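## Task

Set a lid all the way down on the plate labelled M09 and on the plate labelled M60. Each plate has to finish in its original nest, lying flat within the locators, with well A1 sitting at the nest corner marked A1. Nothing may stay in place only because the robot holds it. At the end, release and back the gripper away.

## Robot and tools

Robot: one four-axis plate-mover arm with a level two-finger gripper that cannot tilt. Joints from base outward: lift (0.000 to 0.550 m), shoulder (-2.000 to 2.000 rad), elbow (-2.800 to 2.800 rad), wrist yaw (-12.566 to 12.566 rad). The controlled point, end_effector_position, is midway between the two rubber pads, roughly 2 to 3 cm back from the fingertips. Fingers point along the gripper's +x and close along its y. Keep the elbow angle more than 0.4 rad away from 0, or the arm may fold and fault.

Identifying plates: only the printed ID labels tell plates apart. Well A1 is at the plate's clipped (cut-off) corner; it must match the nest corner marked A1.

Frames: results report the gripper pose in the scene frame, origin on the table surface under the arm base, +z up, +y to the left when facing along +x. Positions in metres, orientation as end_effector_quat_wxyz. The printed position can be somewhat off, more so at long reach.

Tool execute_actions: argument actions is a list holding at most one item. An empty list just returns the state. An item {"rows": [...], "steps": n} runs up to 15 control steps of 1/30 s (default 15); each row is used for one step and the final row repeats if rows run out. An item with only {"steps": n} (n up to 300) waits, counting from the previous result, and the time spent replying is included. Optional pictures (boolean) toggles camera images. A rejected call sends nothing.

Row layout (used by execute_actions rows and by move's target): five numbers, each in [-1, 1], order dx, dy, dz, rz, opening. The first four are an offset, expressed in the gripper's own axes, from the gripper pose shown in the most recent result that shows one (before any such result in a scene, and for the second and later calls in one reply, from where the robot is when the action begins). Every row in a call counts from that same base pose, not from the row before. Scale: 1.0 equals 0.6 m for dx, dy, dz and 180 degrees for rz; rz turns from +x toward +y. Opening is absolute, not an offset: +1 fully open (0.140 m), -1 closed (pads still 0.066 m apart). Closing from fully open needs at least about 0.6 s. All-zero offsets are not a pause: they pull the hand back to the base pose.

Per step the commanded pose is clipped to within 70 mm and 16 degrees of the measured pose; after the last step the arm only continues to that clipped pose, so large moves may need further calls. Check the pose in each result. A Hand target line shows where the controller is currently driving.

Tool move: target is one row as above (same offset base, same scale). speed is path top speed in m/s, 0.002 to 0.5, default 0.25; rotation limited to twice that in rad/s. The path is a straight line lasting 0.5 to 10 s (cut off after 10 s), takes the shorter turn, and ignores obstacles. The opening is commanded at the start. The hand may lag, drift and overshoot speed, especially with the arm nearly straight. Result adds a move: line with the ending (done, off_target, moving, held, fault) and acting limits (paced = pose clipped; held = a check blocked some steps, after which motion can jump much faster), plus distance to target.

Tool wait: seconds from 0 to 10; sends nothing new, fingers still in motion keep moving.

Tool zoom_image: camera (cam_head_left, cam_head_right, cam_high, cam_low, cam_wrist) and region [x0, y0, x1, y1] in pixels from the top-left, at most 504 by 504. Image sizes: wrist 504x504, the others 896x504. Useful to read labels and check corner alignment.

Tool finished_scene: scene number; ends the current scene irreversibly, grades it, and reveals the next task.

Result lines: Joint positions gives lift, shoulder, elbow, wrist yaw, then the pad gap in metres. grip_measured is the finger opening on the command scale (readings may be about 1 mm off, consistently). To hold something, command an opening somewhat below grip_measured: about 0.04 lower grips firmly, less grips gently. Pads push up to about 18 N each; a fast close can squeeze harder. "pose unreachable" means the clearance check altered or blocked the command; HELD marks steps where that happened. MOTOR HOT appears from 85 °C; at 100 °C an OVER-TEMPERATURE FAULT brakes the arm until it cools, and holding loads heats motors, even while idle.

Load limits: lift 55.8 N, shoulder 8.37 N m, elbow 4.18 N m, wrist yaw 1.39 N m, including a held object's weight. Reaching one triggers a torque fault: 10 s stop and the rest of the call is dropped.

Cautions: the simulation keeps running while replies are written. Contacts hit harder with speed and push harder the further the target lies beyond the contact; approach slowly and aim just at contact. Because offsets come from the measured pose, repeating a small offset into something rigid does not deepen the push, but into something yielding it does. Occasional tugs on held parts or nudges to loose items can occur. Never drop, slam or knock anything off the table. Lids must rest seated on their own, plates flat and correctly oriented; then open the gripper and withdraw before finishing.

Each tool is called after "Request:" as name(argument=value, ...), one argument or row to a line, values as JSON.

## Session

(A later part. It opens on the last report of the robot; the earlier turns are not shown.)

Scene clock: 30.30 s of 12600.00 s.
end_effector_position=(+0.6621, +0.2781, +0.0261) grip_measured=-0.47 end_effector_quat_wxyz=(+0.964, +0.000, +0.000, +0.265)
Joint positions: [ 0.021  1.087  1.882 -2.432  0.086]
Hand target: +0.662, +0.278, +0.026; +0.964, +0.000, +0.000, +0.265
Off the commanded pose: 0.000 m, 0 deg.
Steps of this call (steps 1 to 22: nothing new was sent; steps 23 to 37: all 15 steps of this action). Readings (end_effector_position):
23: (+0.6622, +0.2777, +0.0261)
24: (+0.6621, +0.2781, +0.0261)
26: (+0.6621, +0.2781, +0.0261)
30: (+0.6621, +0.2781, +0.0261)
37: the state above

Request:
move(
  target=[0, 0, 0.0505, 0, -0.52],
  speed=0.08,
)

Request:
move(
  target=[-0.058, 0.3249, 0, 0.103, -0.52],
  speed=0.3,
)

Request:
zoom_image(
  camera="cam_wrist",
  region=[120, 170, 420, 300],
)

Scene clock: 31.90 s of 12600.00 s.
end_effector_position=(+0.6621, +0.2781, +0.0564) grip_measured=-0.47 end_effector_quat_wxyz=(+0.964, +0.000, +0.000, +0.265)
Joint positions: [ 0.051  1.087  1.882 -2.432  0.086]
Hand target: +0.662, +0.278, +0.056; +0.964, +0.000, +0.000, +0.265
Off the commanded pose: 0.000 m, 0 deg.
move: done

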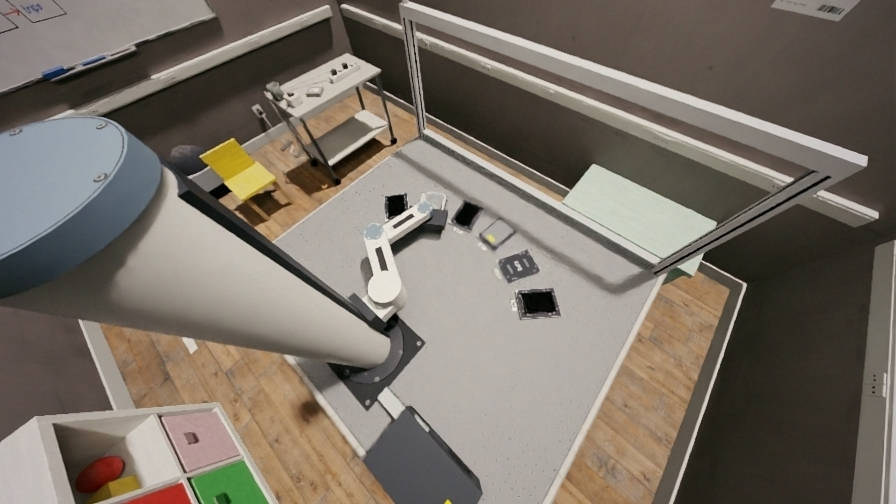

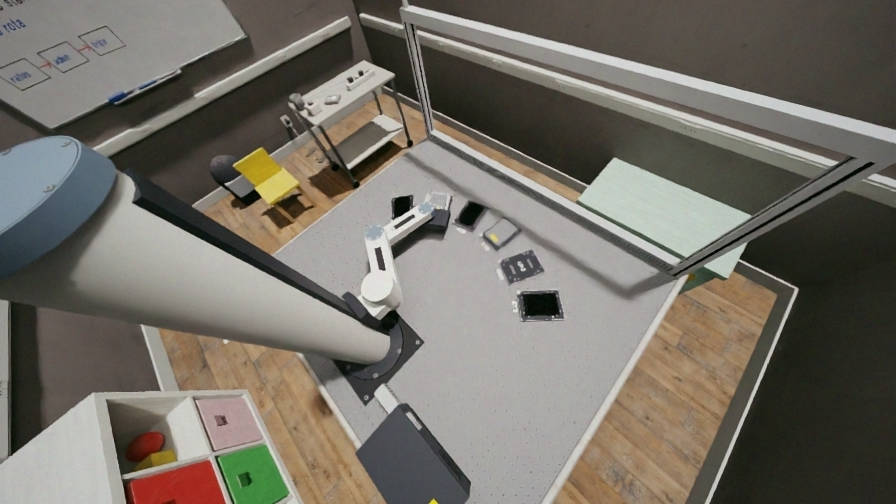

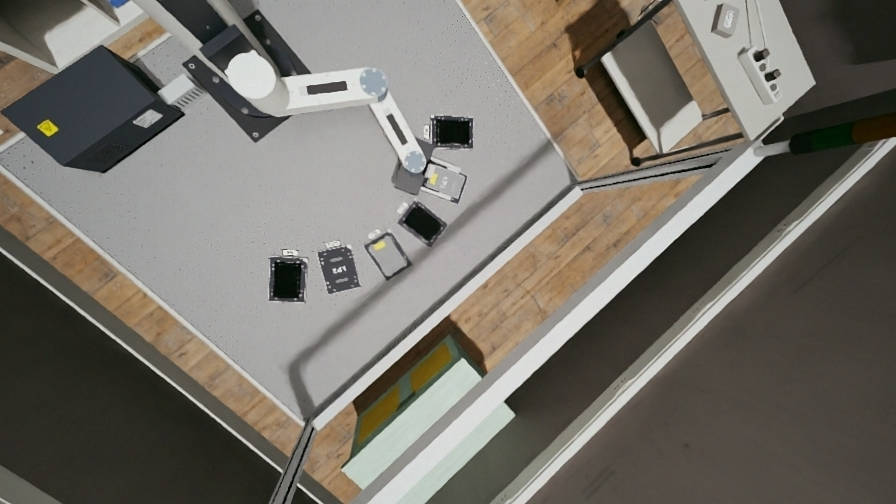

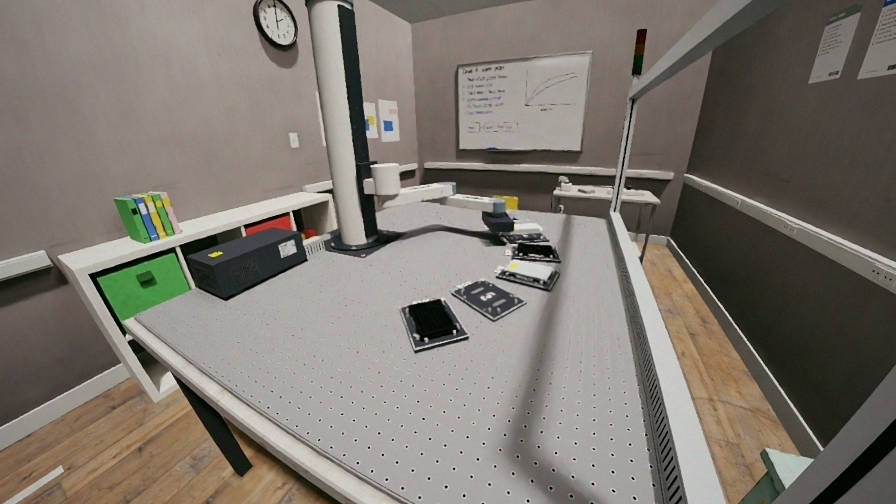

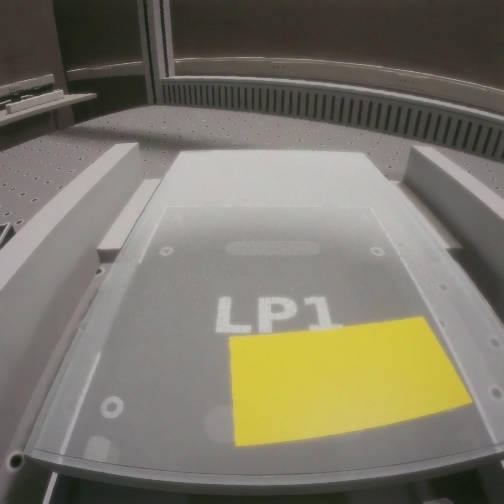

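Scene clock: 32.97 s of 12600.00 s.
end_effector_position=(+0.5325, +0.4281, +0.0564) grip_measured=-0.47 end_effector_quat_wxyz=(+0.909, +0.000, +0.000, +0.417)
Joint positions: [ 0.051  1.463  1.862 -2.463  0.086]
Hand target: +0.533, +0.428, +0.056; +0.909, +0.000, +0.000, +0.417
Off the commanded pose: 0.000 m, 0 deg.
move: done

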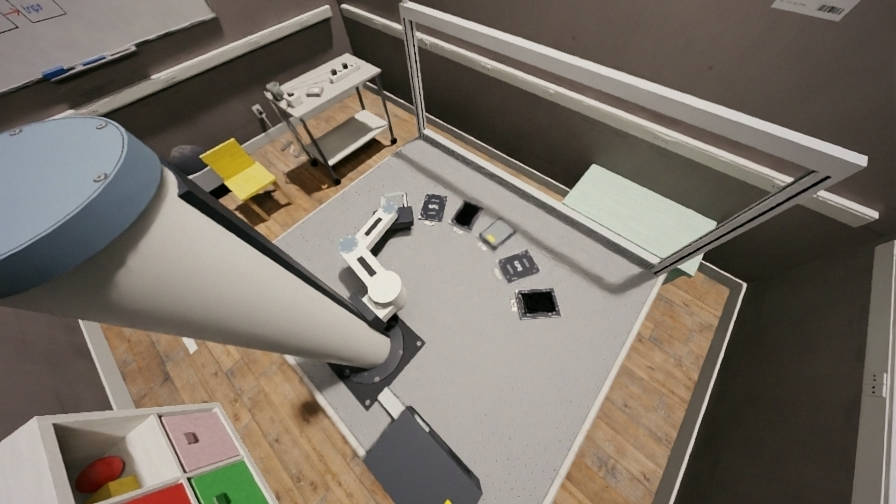

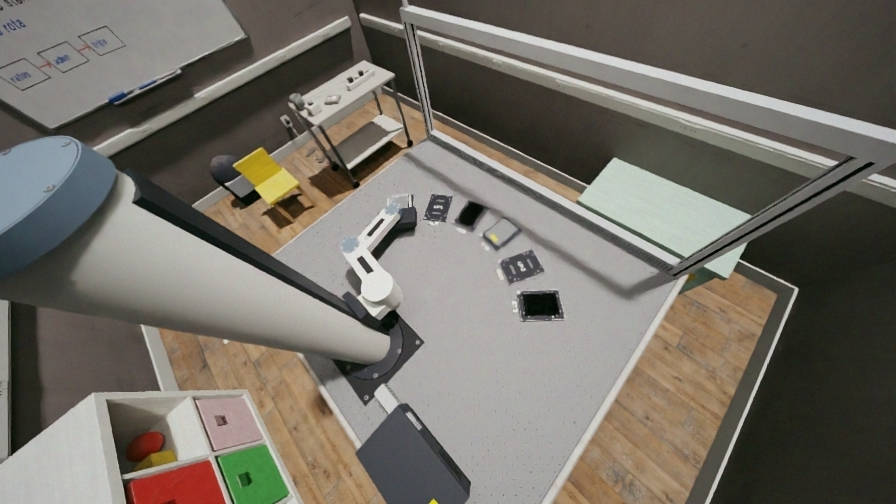

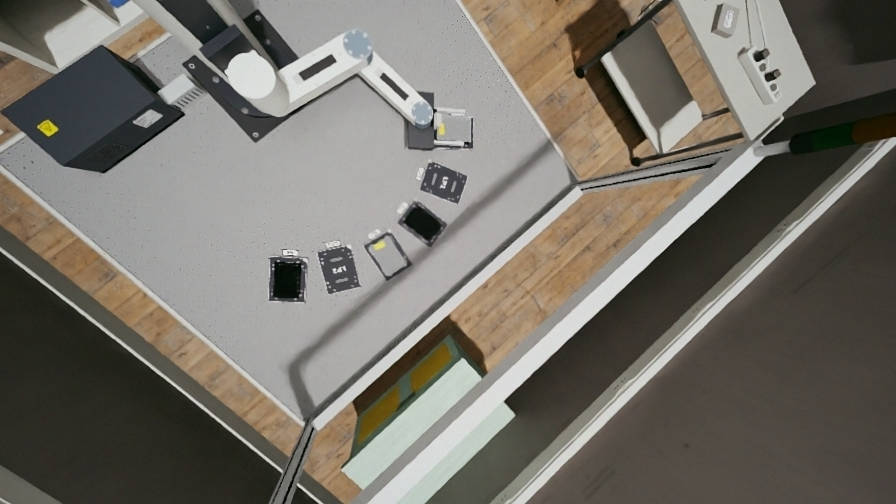

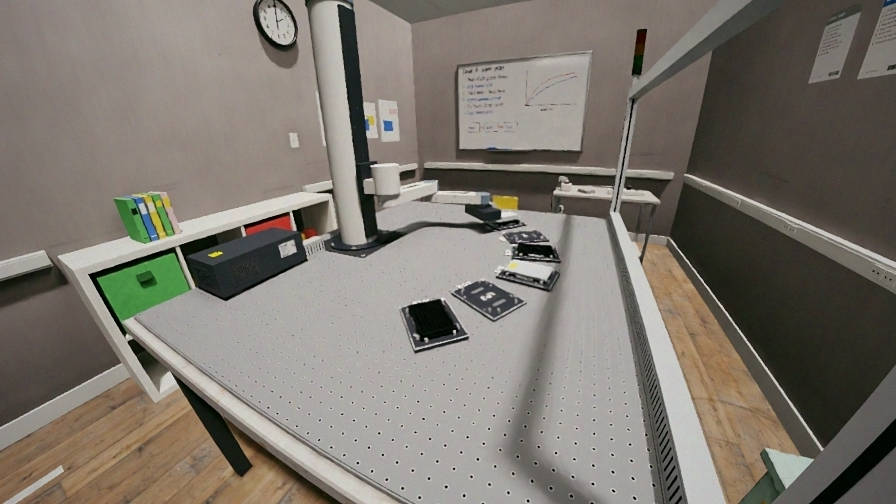

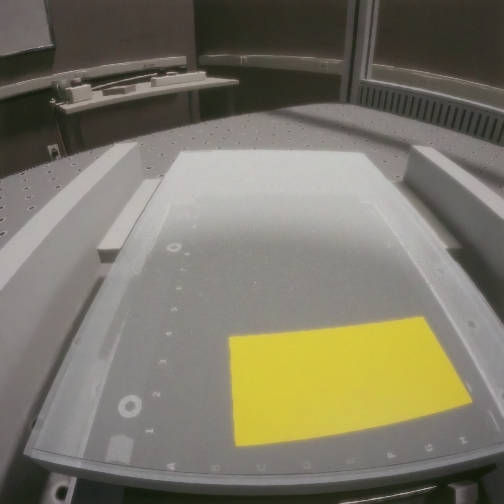

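Region (120, 170, 420, 300) of cam_wrist's 504x504 image, scaled by 1.680, with more detail than that image has; it fills the top 218 rows of this view, and the rest is white.

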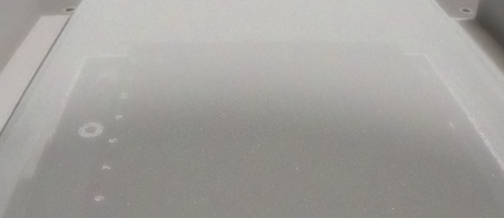

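Request:
move(
  target=[0.0008, -0.0085, 0, 0.006, -0.52],
  speed=0.1,
)

Request:
zoom_image(
  camera="cam_wrist",
  region=[120, 170, 420, 300],
)

Scene clock: 34.70 s of 12600.00 s.
end_effector_position=(+0.5367, +0.4251, +0.0564) grip_measured=-0.47 end_effector_quat_wxyz=(+0.905, +0.000, +0.000, +0.426)
Joint positions: [ 0.051  1.443  1.864 -2.428  0.086]
Hand target: +0.537, +0.425, +0.056; +0.905, +0.000, +0.000, +0.426
Off the commanded pose: 0.000 m, 0 deg.
move: done

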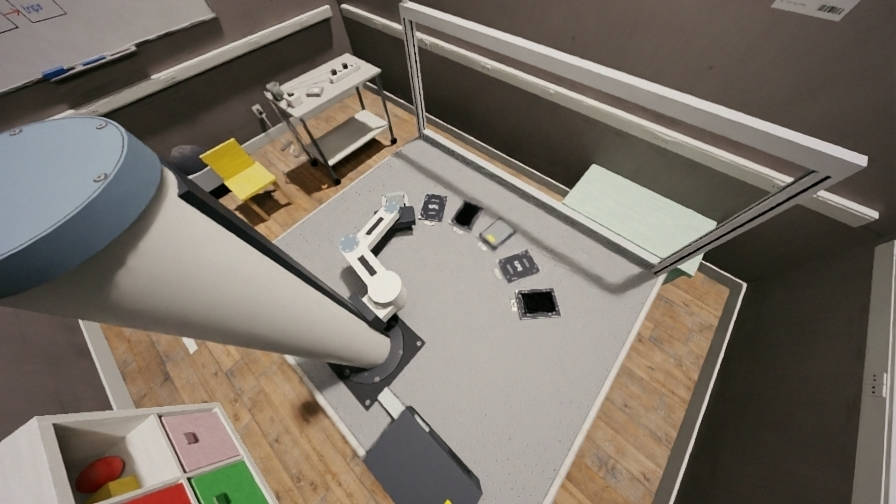

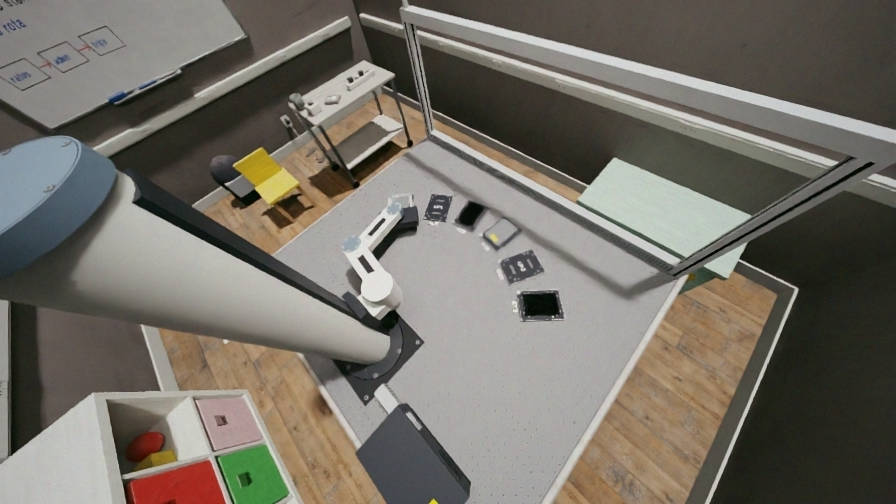

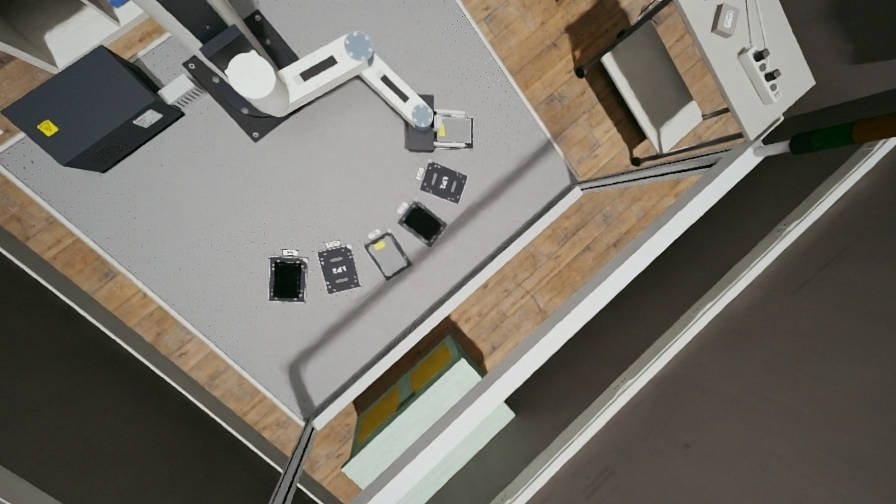

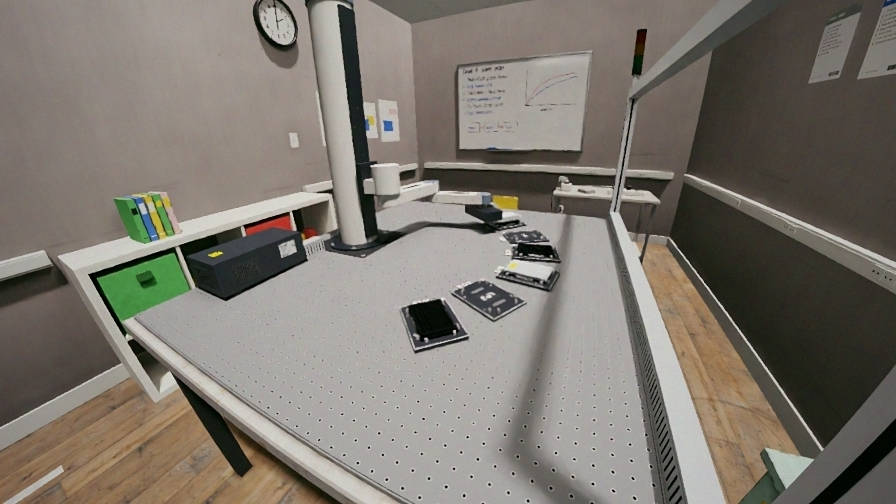

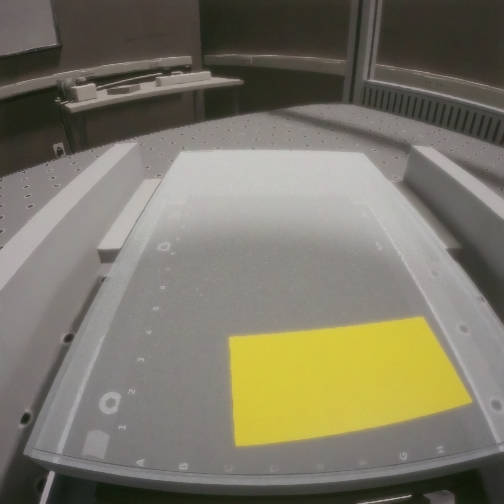

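Region (120, 170, 420, 300) of cam_wrist's 504x504 image, scaled by 1.680, with more detail than that image has; it fills the top 218 rows of this view, and the rest is white.

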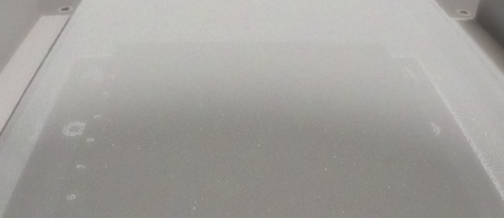

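Request:
execute_actions(
  actions=[],
)

Scene clock: 35.87 s of 12600.00 s.
end_effector_position=(+0.5367, +0.4251, +0.0564) grip_measured=-0.47 end_effector_quat_wxyz=(+0.905, +0.000, +0.000, +0.426)
Joint positions: [ 0.051  1.443  1.864 -2.428  0.086]
Hand target: +0.537, +0.425, +0.056; +0.905, +0.000, +0.000, +0.426
Off the commanded pose: 0.000 m, 0 deg.
Steps of this call (steps 1 to 35: nothing new was sent). Readings (end_effector_position):
1: (+0.5367, +0.4251, +0.0564)
2: (+0.5367, +0.4251, +0.0564)
4: (+0.5367, +0.4251, +0.0564)
8: (+0.5367, +0.4251, +0.0564)
35: the state above

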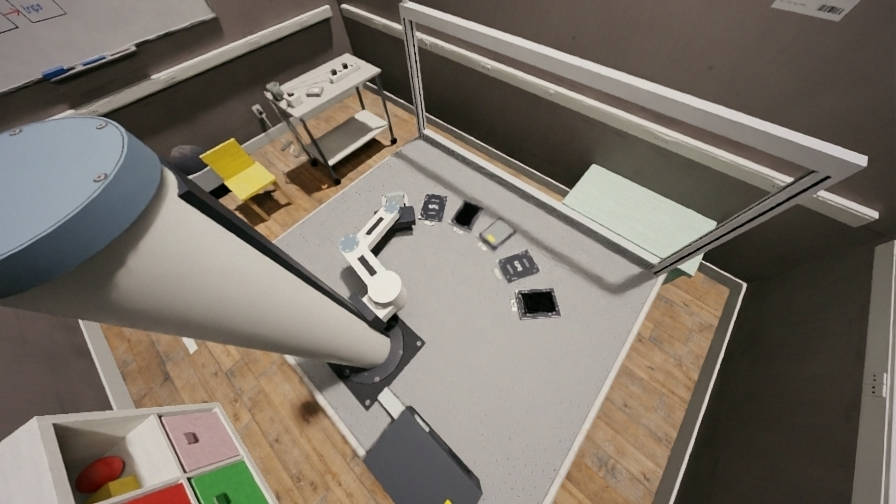

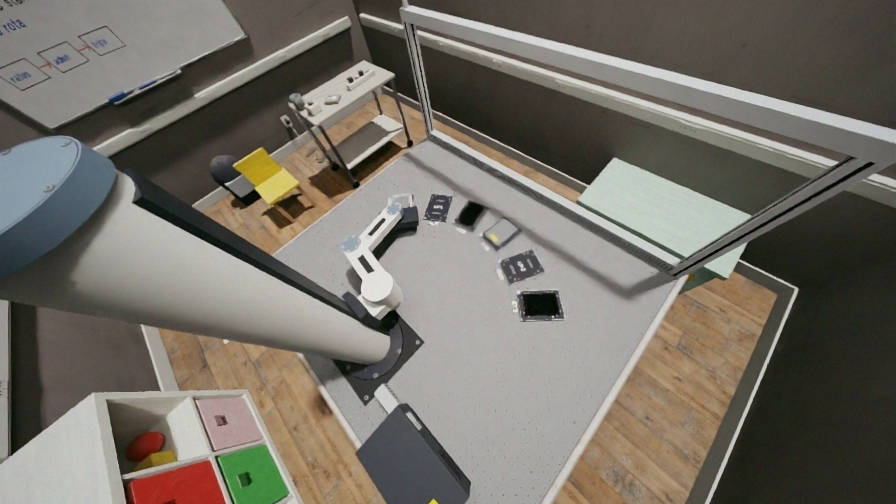

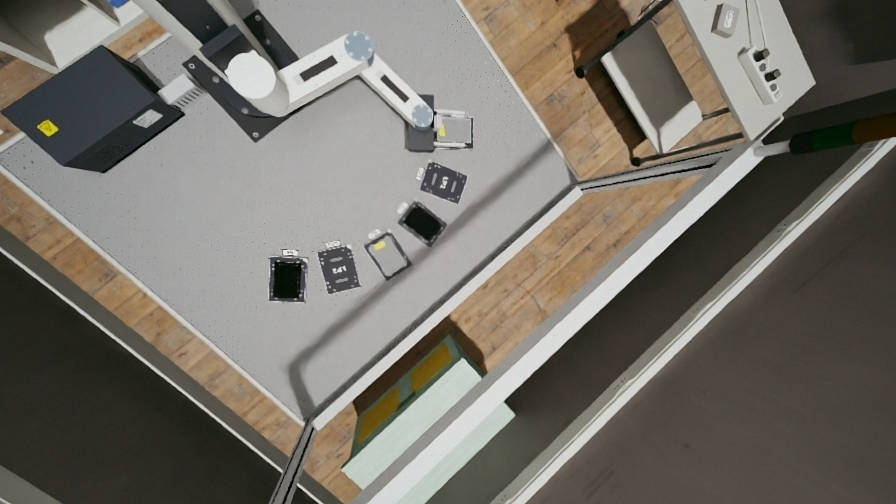

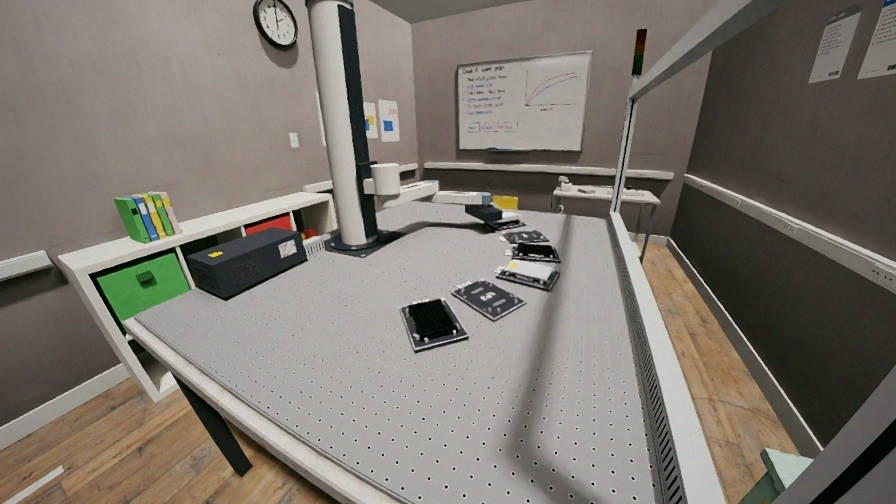

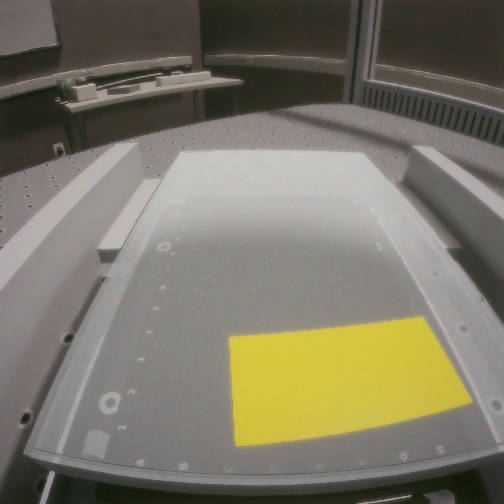

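Request:
move(
  target=[0,-0.0004,-0.017,0,-0.52],
  speed=0.04,
)

Request:
zoom_image(
  camera="cam_wrist",
  region=[0,380,200,504],
)

Scene clock: 37.03 s of 12600.00 s.
end_effector_position=(+0.5369, +0.4250, +0.0461) grip_measured=-0.47 end_effector_quat_wxyz=(+0.905, +0.000, +0.000, +0.426)
Joint positions: [ 0.041  1.442  1.864 -2.428  0.086]
Hand target: +0.537, +0.425, +0.046; +0.905, +0.000, +0.000, +0.426
Off the commanded pose: 0.000 m, 0 deg.
move: done

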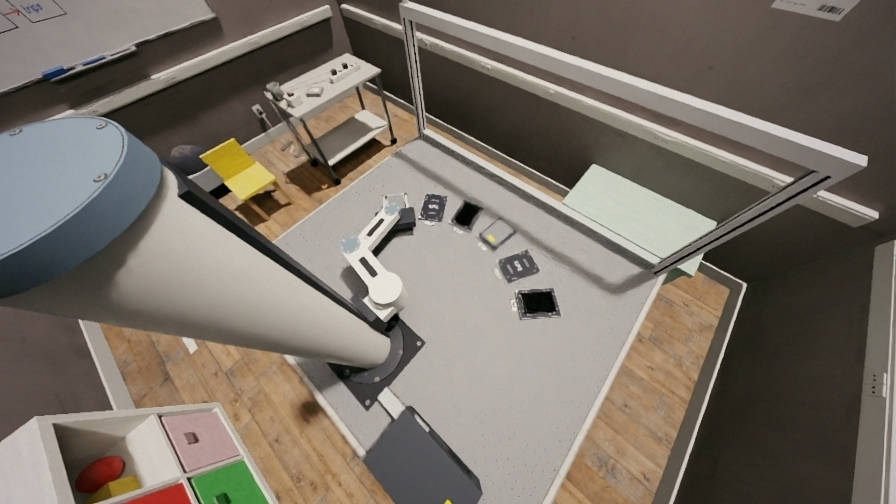

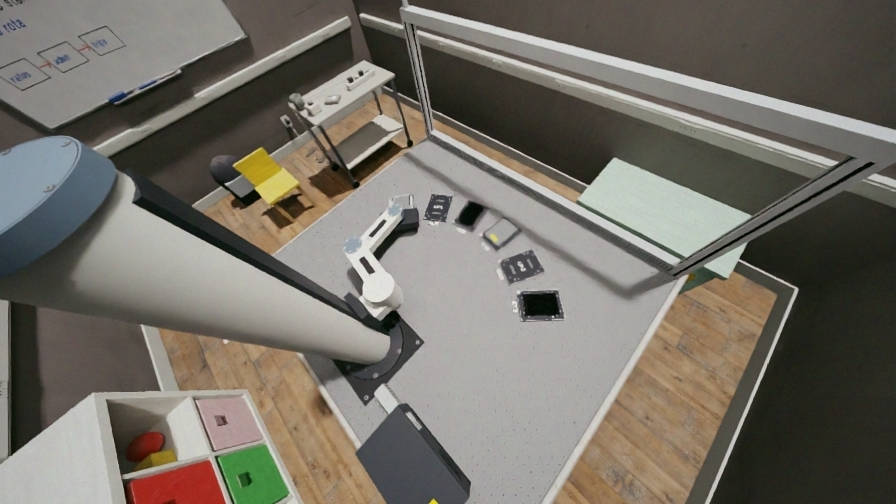

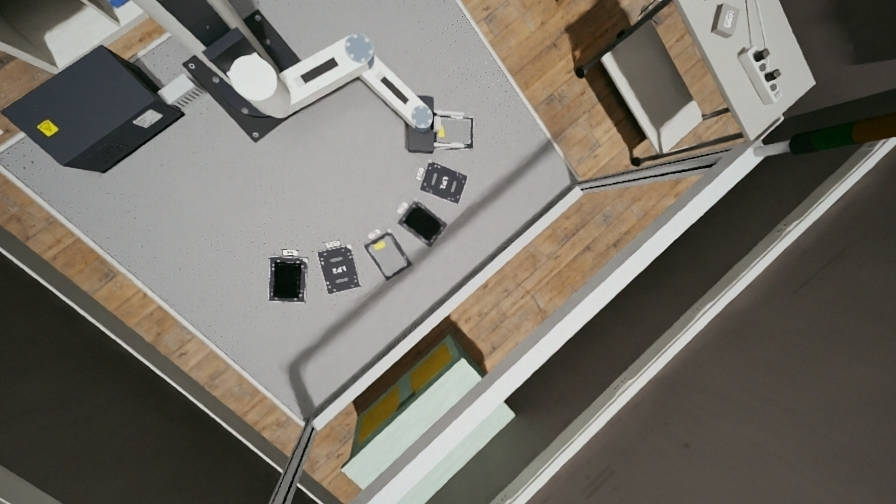

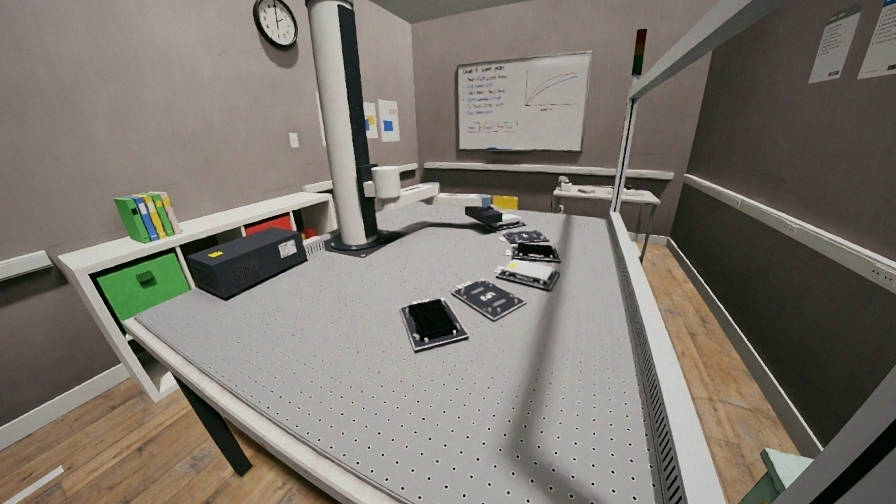

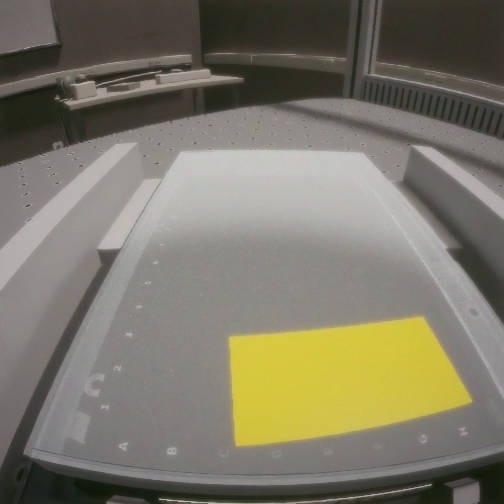

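Region (0, 380, 200, 504) of cam_wrist's 504x504 image, scaled by 2.520, with more detail than that image has; it fills the top 312 rows of this view, and the rest is white.

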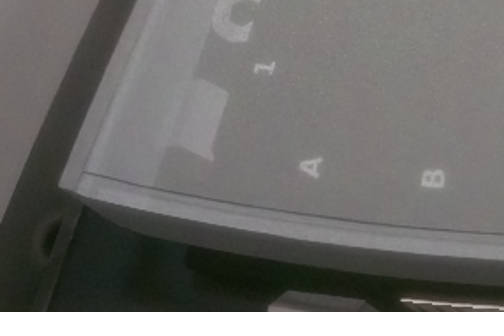

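Request:
move(
  target=[0,-0.0007,-0.0075,0,-0.52],
  speed=0.015,
)

Scene clock: 38.17 s of 12600.00 s.
end_effector_position=(+0.5372, +0.4247, +0.0416) grip_measured=-0.47 end_effector_quat_wxyz=(+0.905, +0.000, +0.000, +0.426)
Joint positions: [ 0.037  1.442  1.864 -2.427  0.086]
Hand target: +0.537, +0.425, +0.042; +0.905, +0.000, +0.000, +0.426
Off the commanded pose: 0.000 m, 0 deg.
move: done

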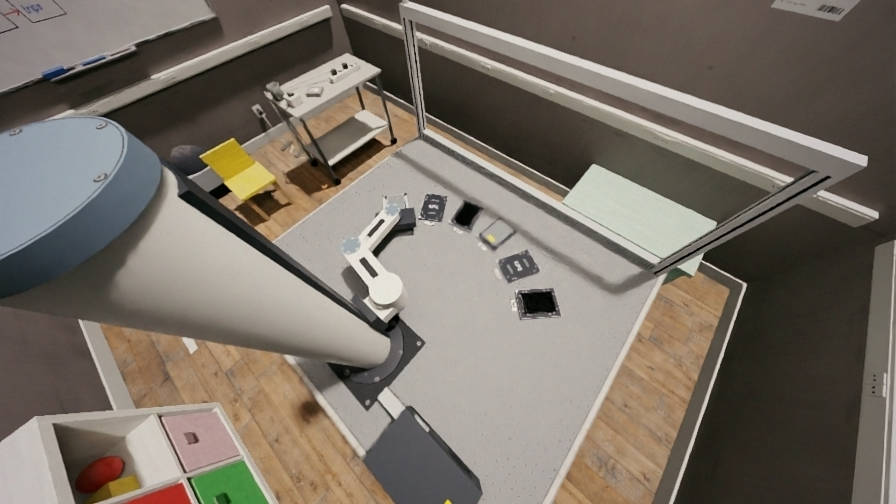

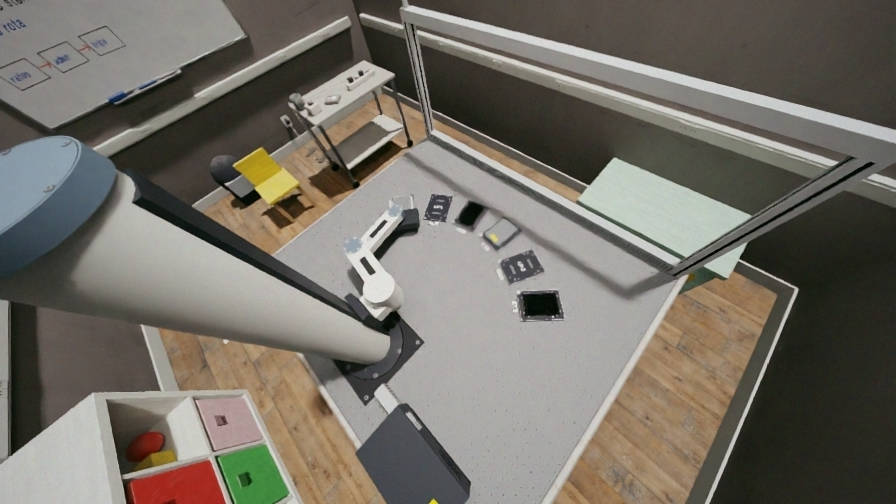

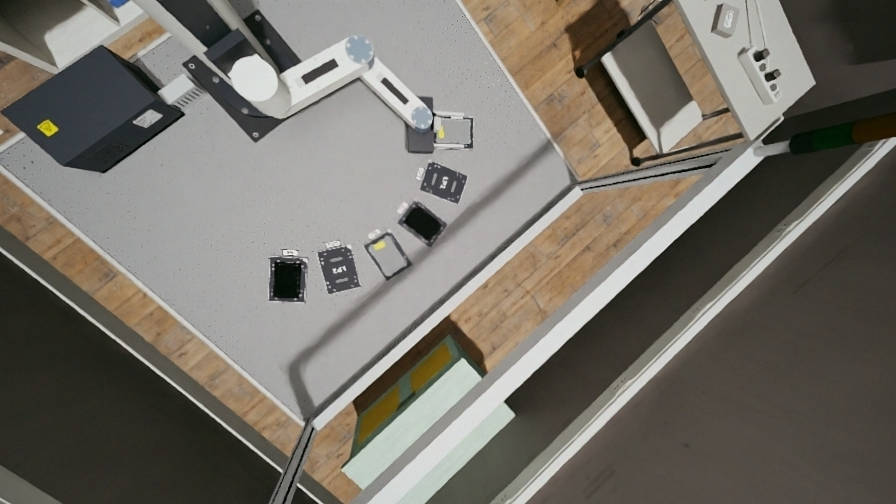

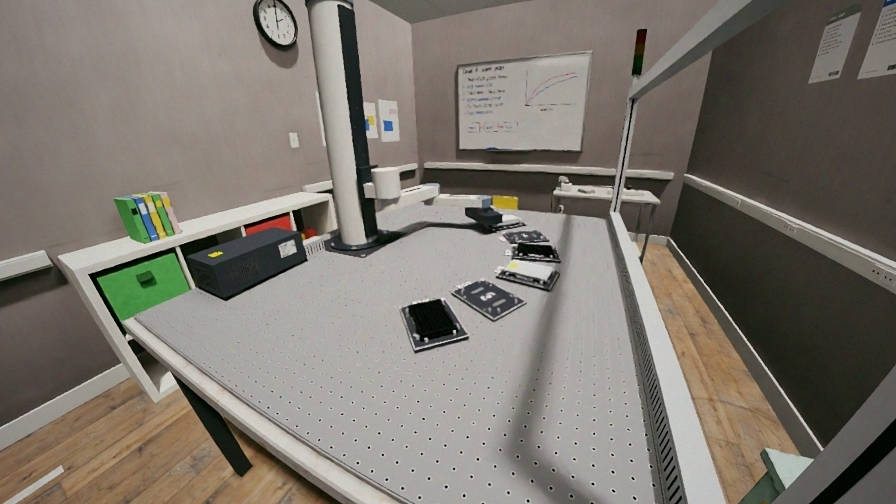

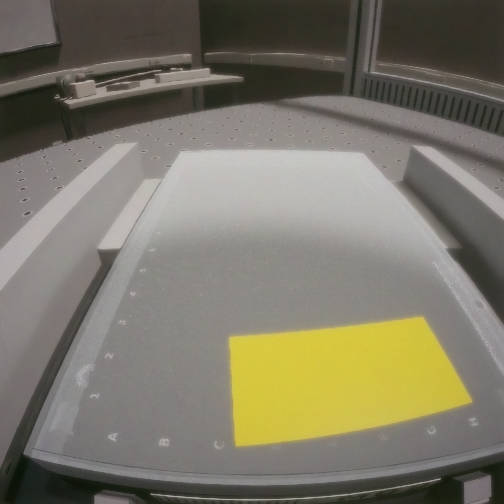

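Lid hasn't shifted in the grip; continue down.

Request:
move(
  target=[0,0,-0.008,0,-0.52],
  speed=0.015,
)

Scene clock: 39.27 s of 12600.00 s.
end_effector_position=(+0.5369, +0.4251, +0.0368) grip_measured=-0.47 end_effector_quat_wxyz=(+0.905, +0.000, +0.000, +0.426)
Joint positions: [ 0.032  1.442  1.865 -2.426  0.086]
Hand target: +0.537, +0.425, +0.037; +0.905, +0.000, +0.000, +0.426
Off the commanded pose: 0.000 m, 0 deg.
move: done

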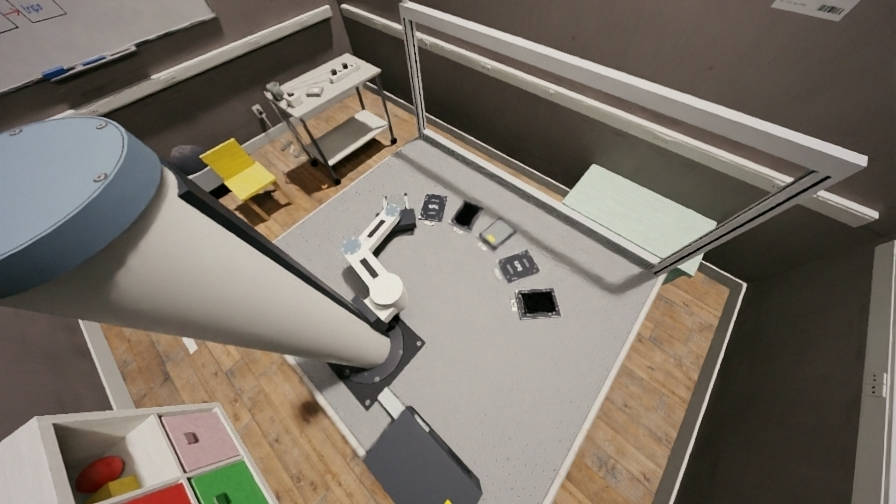

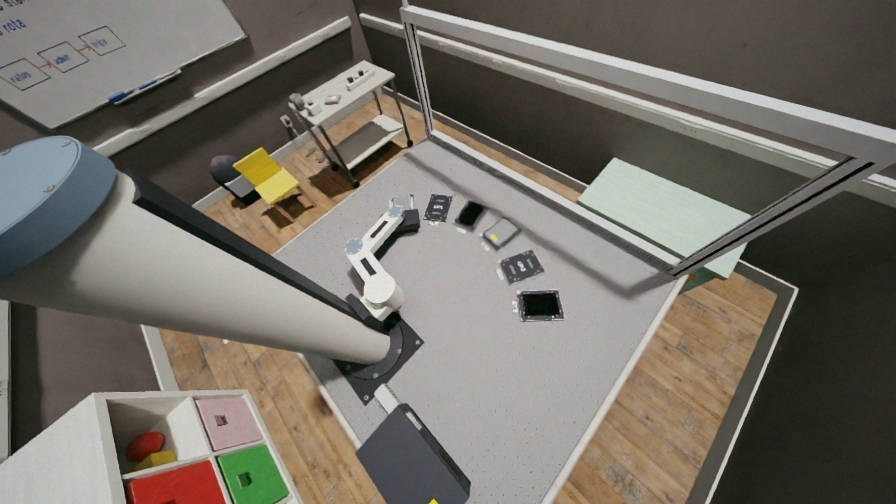

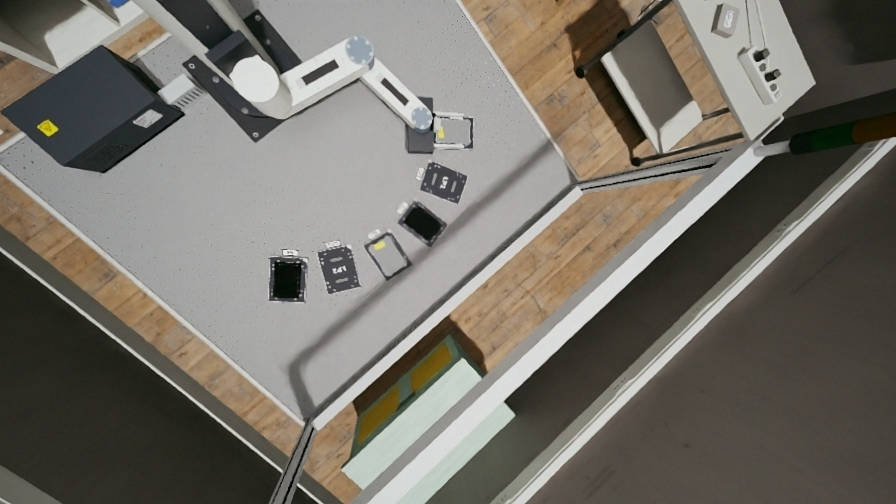

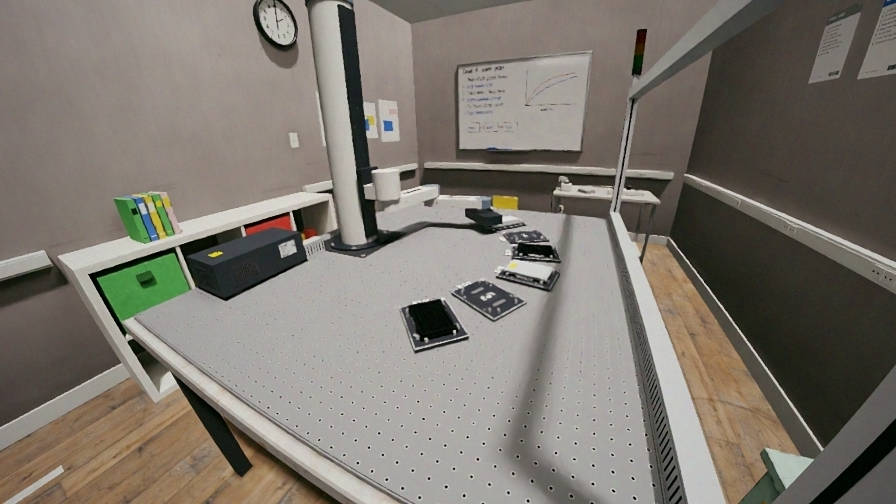

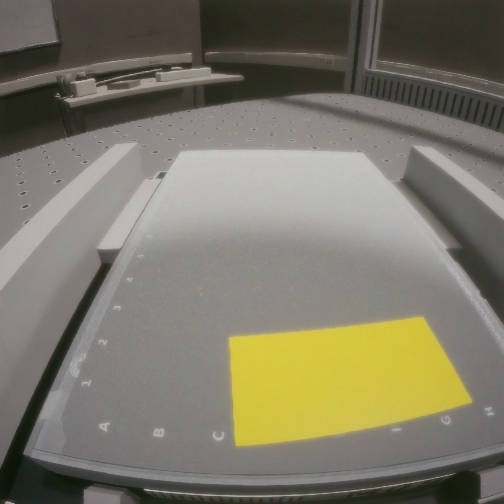

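Request:
execute_actions(
  actions=[
    {"rows":[[0,0,-0.0015,0,-0.52]],"steps":10},
  ],
  pictures=false,
)

Scene clock: 40.10 s of 12600.00 s.
end_effector_position=(+0.5369, +0.4251, +0.0363) grip_measured=-0.47 end_effector_quat_wxyz=(+0.905, +0.000, +0.000, +0.426)
Joint positions: [ 0.031  1.442  1.865 -2.426  0.086]
Hand target: +0.537, +0.425, +0.036; +0.905, +0.000, +0.000, +0.426
Off the commanded pose: 0.000 m, 0 deg.
Steps of this call (steps 1 to 15: nothing new was sent; steps 16 to 25: all 10 steps of this action). Readings (end_effector_position):
16: (+0.5369, +0.4251, +0.0366)
17: (+0.5369, +0.4251, +0.0362)
19: (+0.5369, +0.4251, +0.0363)
23: (+0.5369, +0.4251, +0.0363)
25: the state above


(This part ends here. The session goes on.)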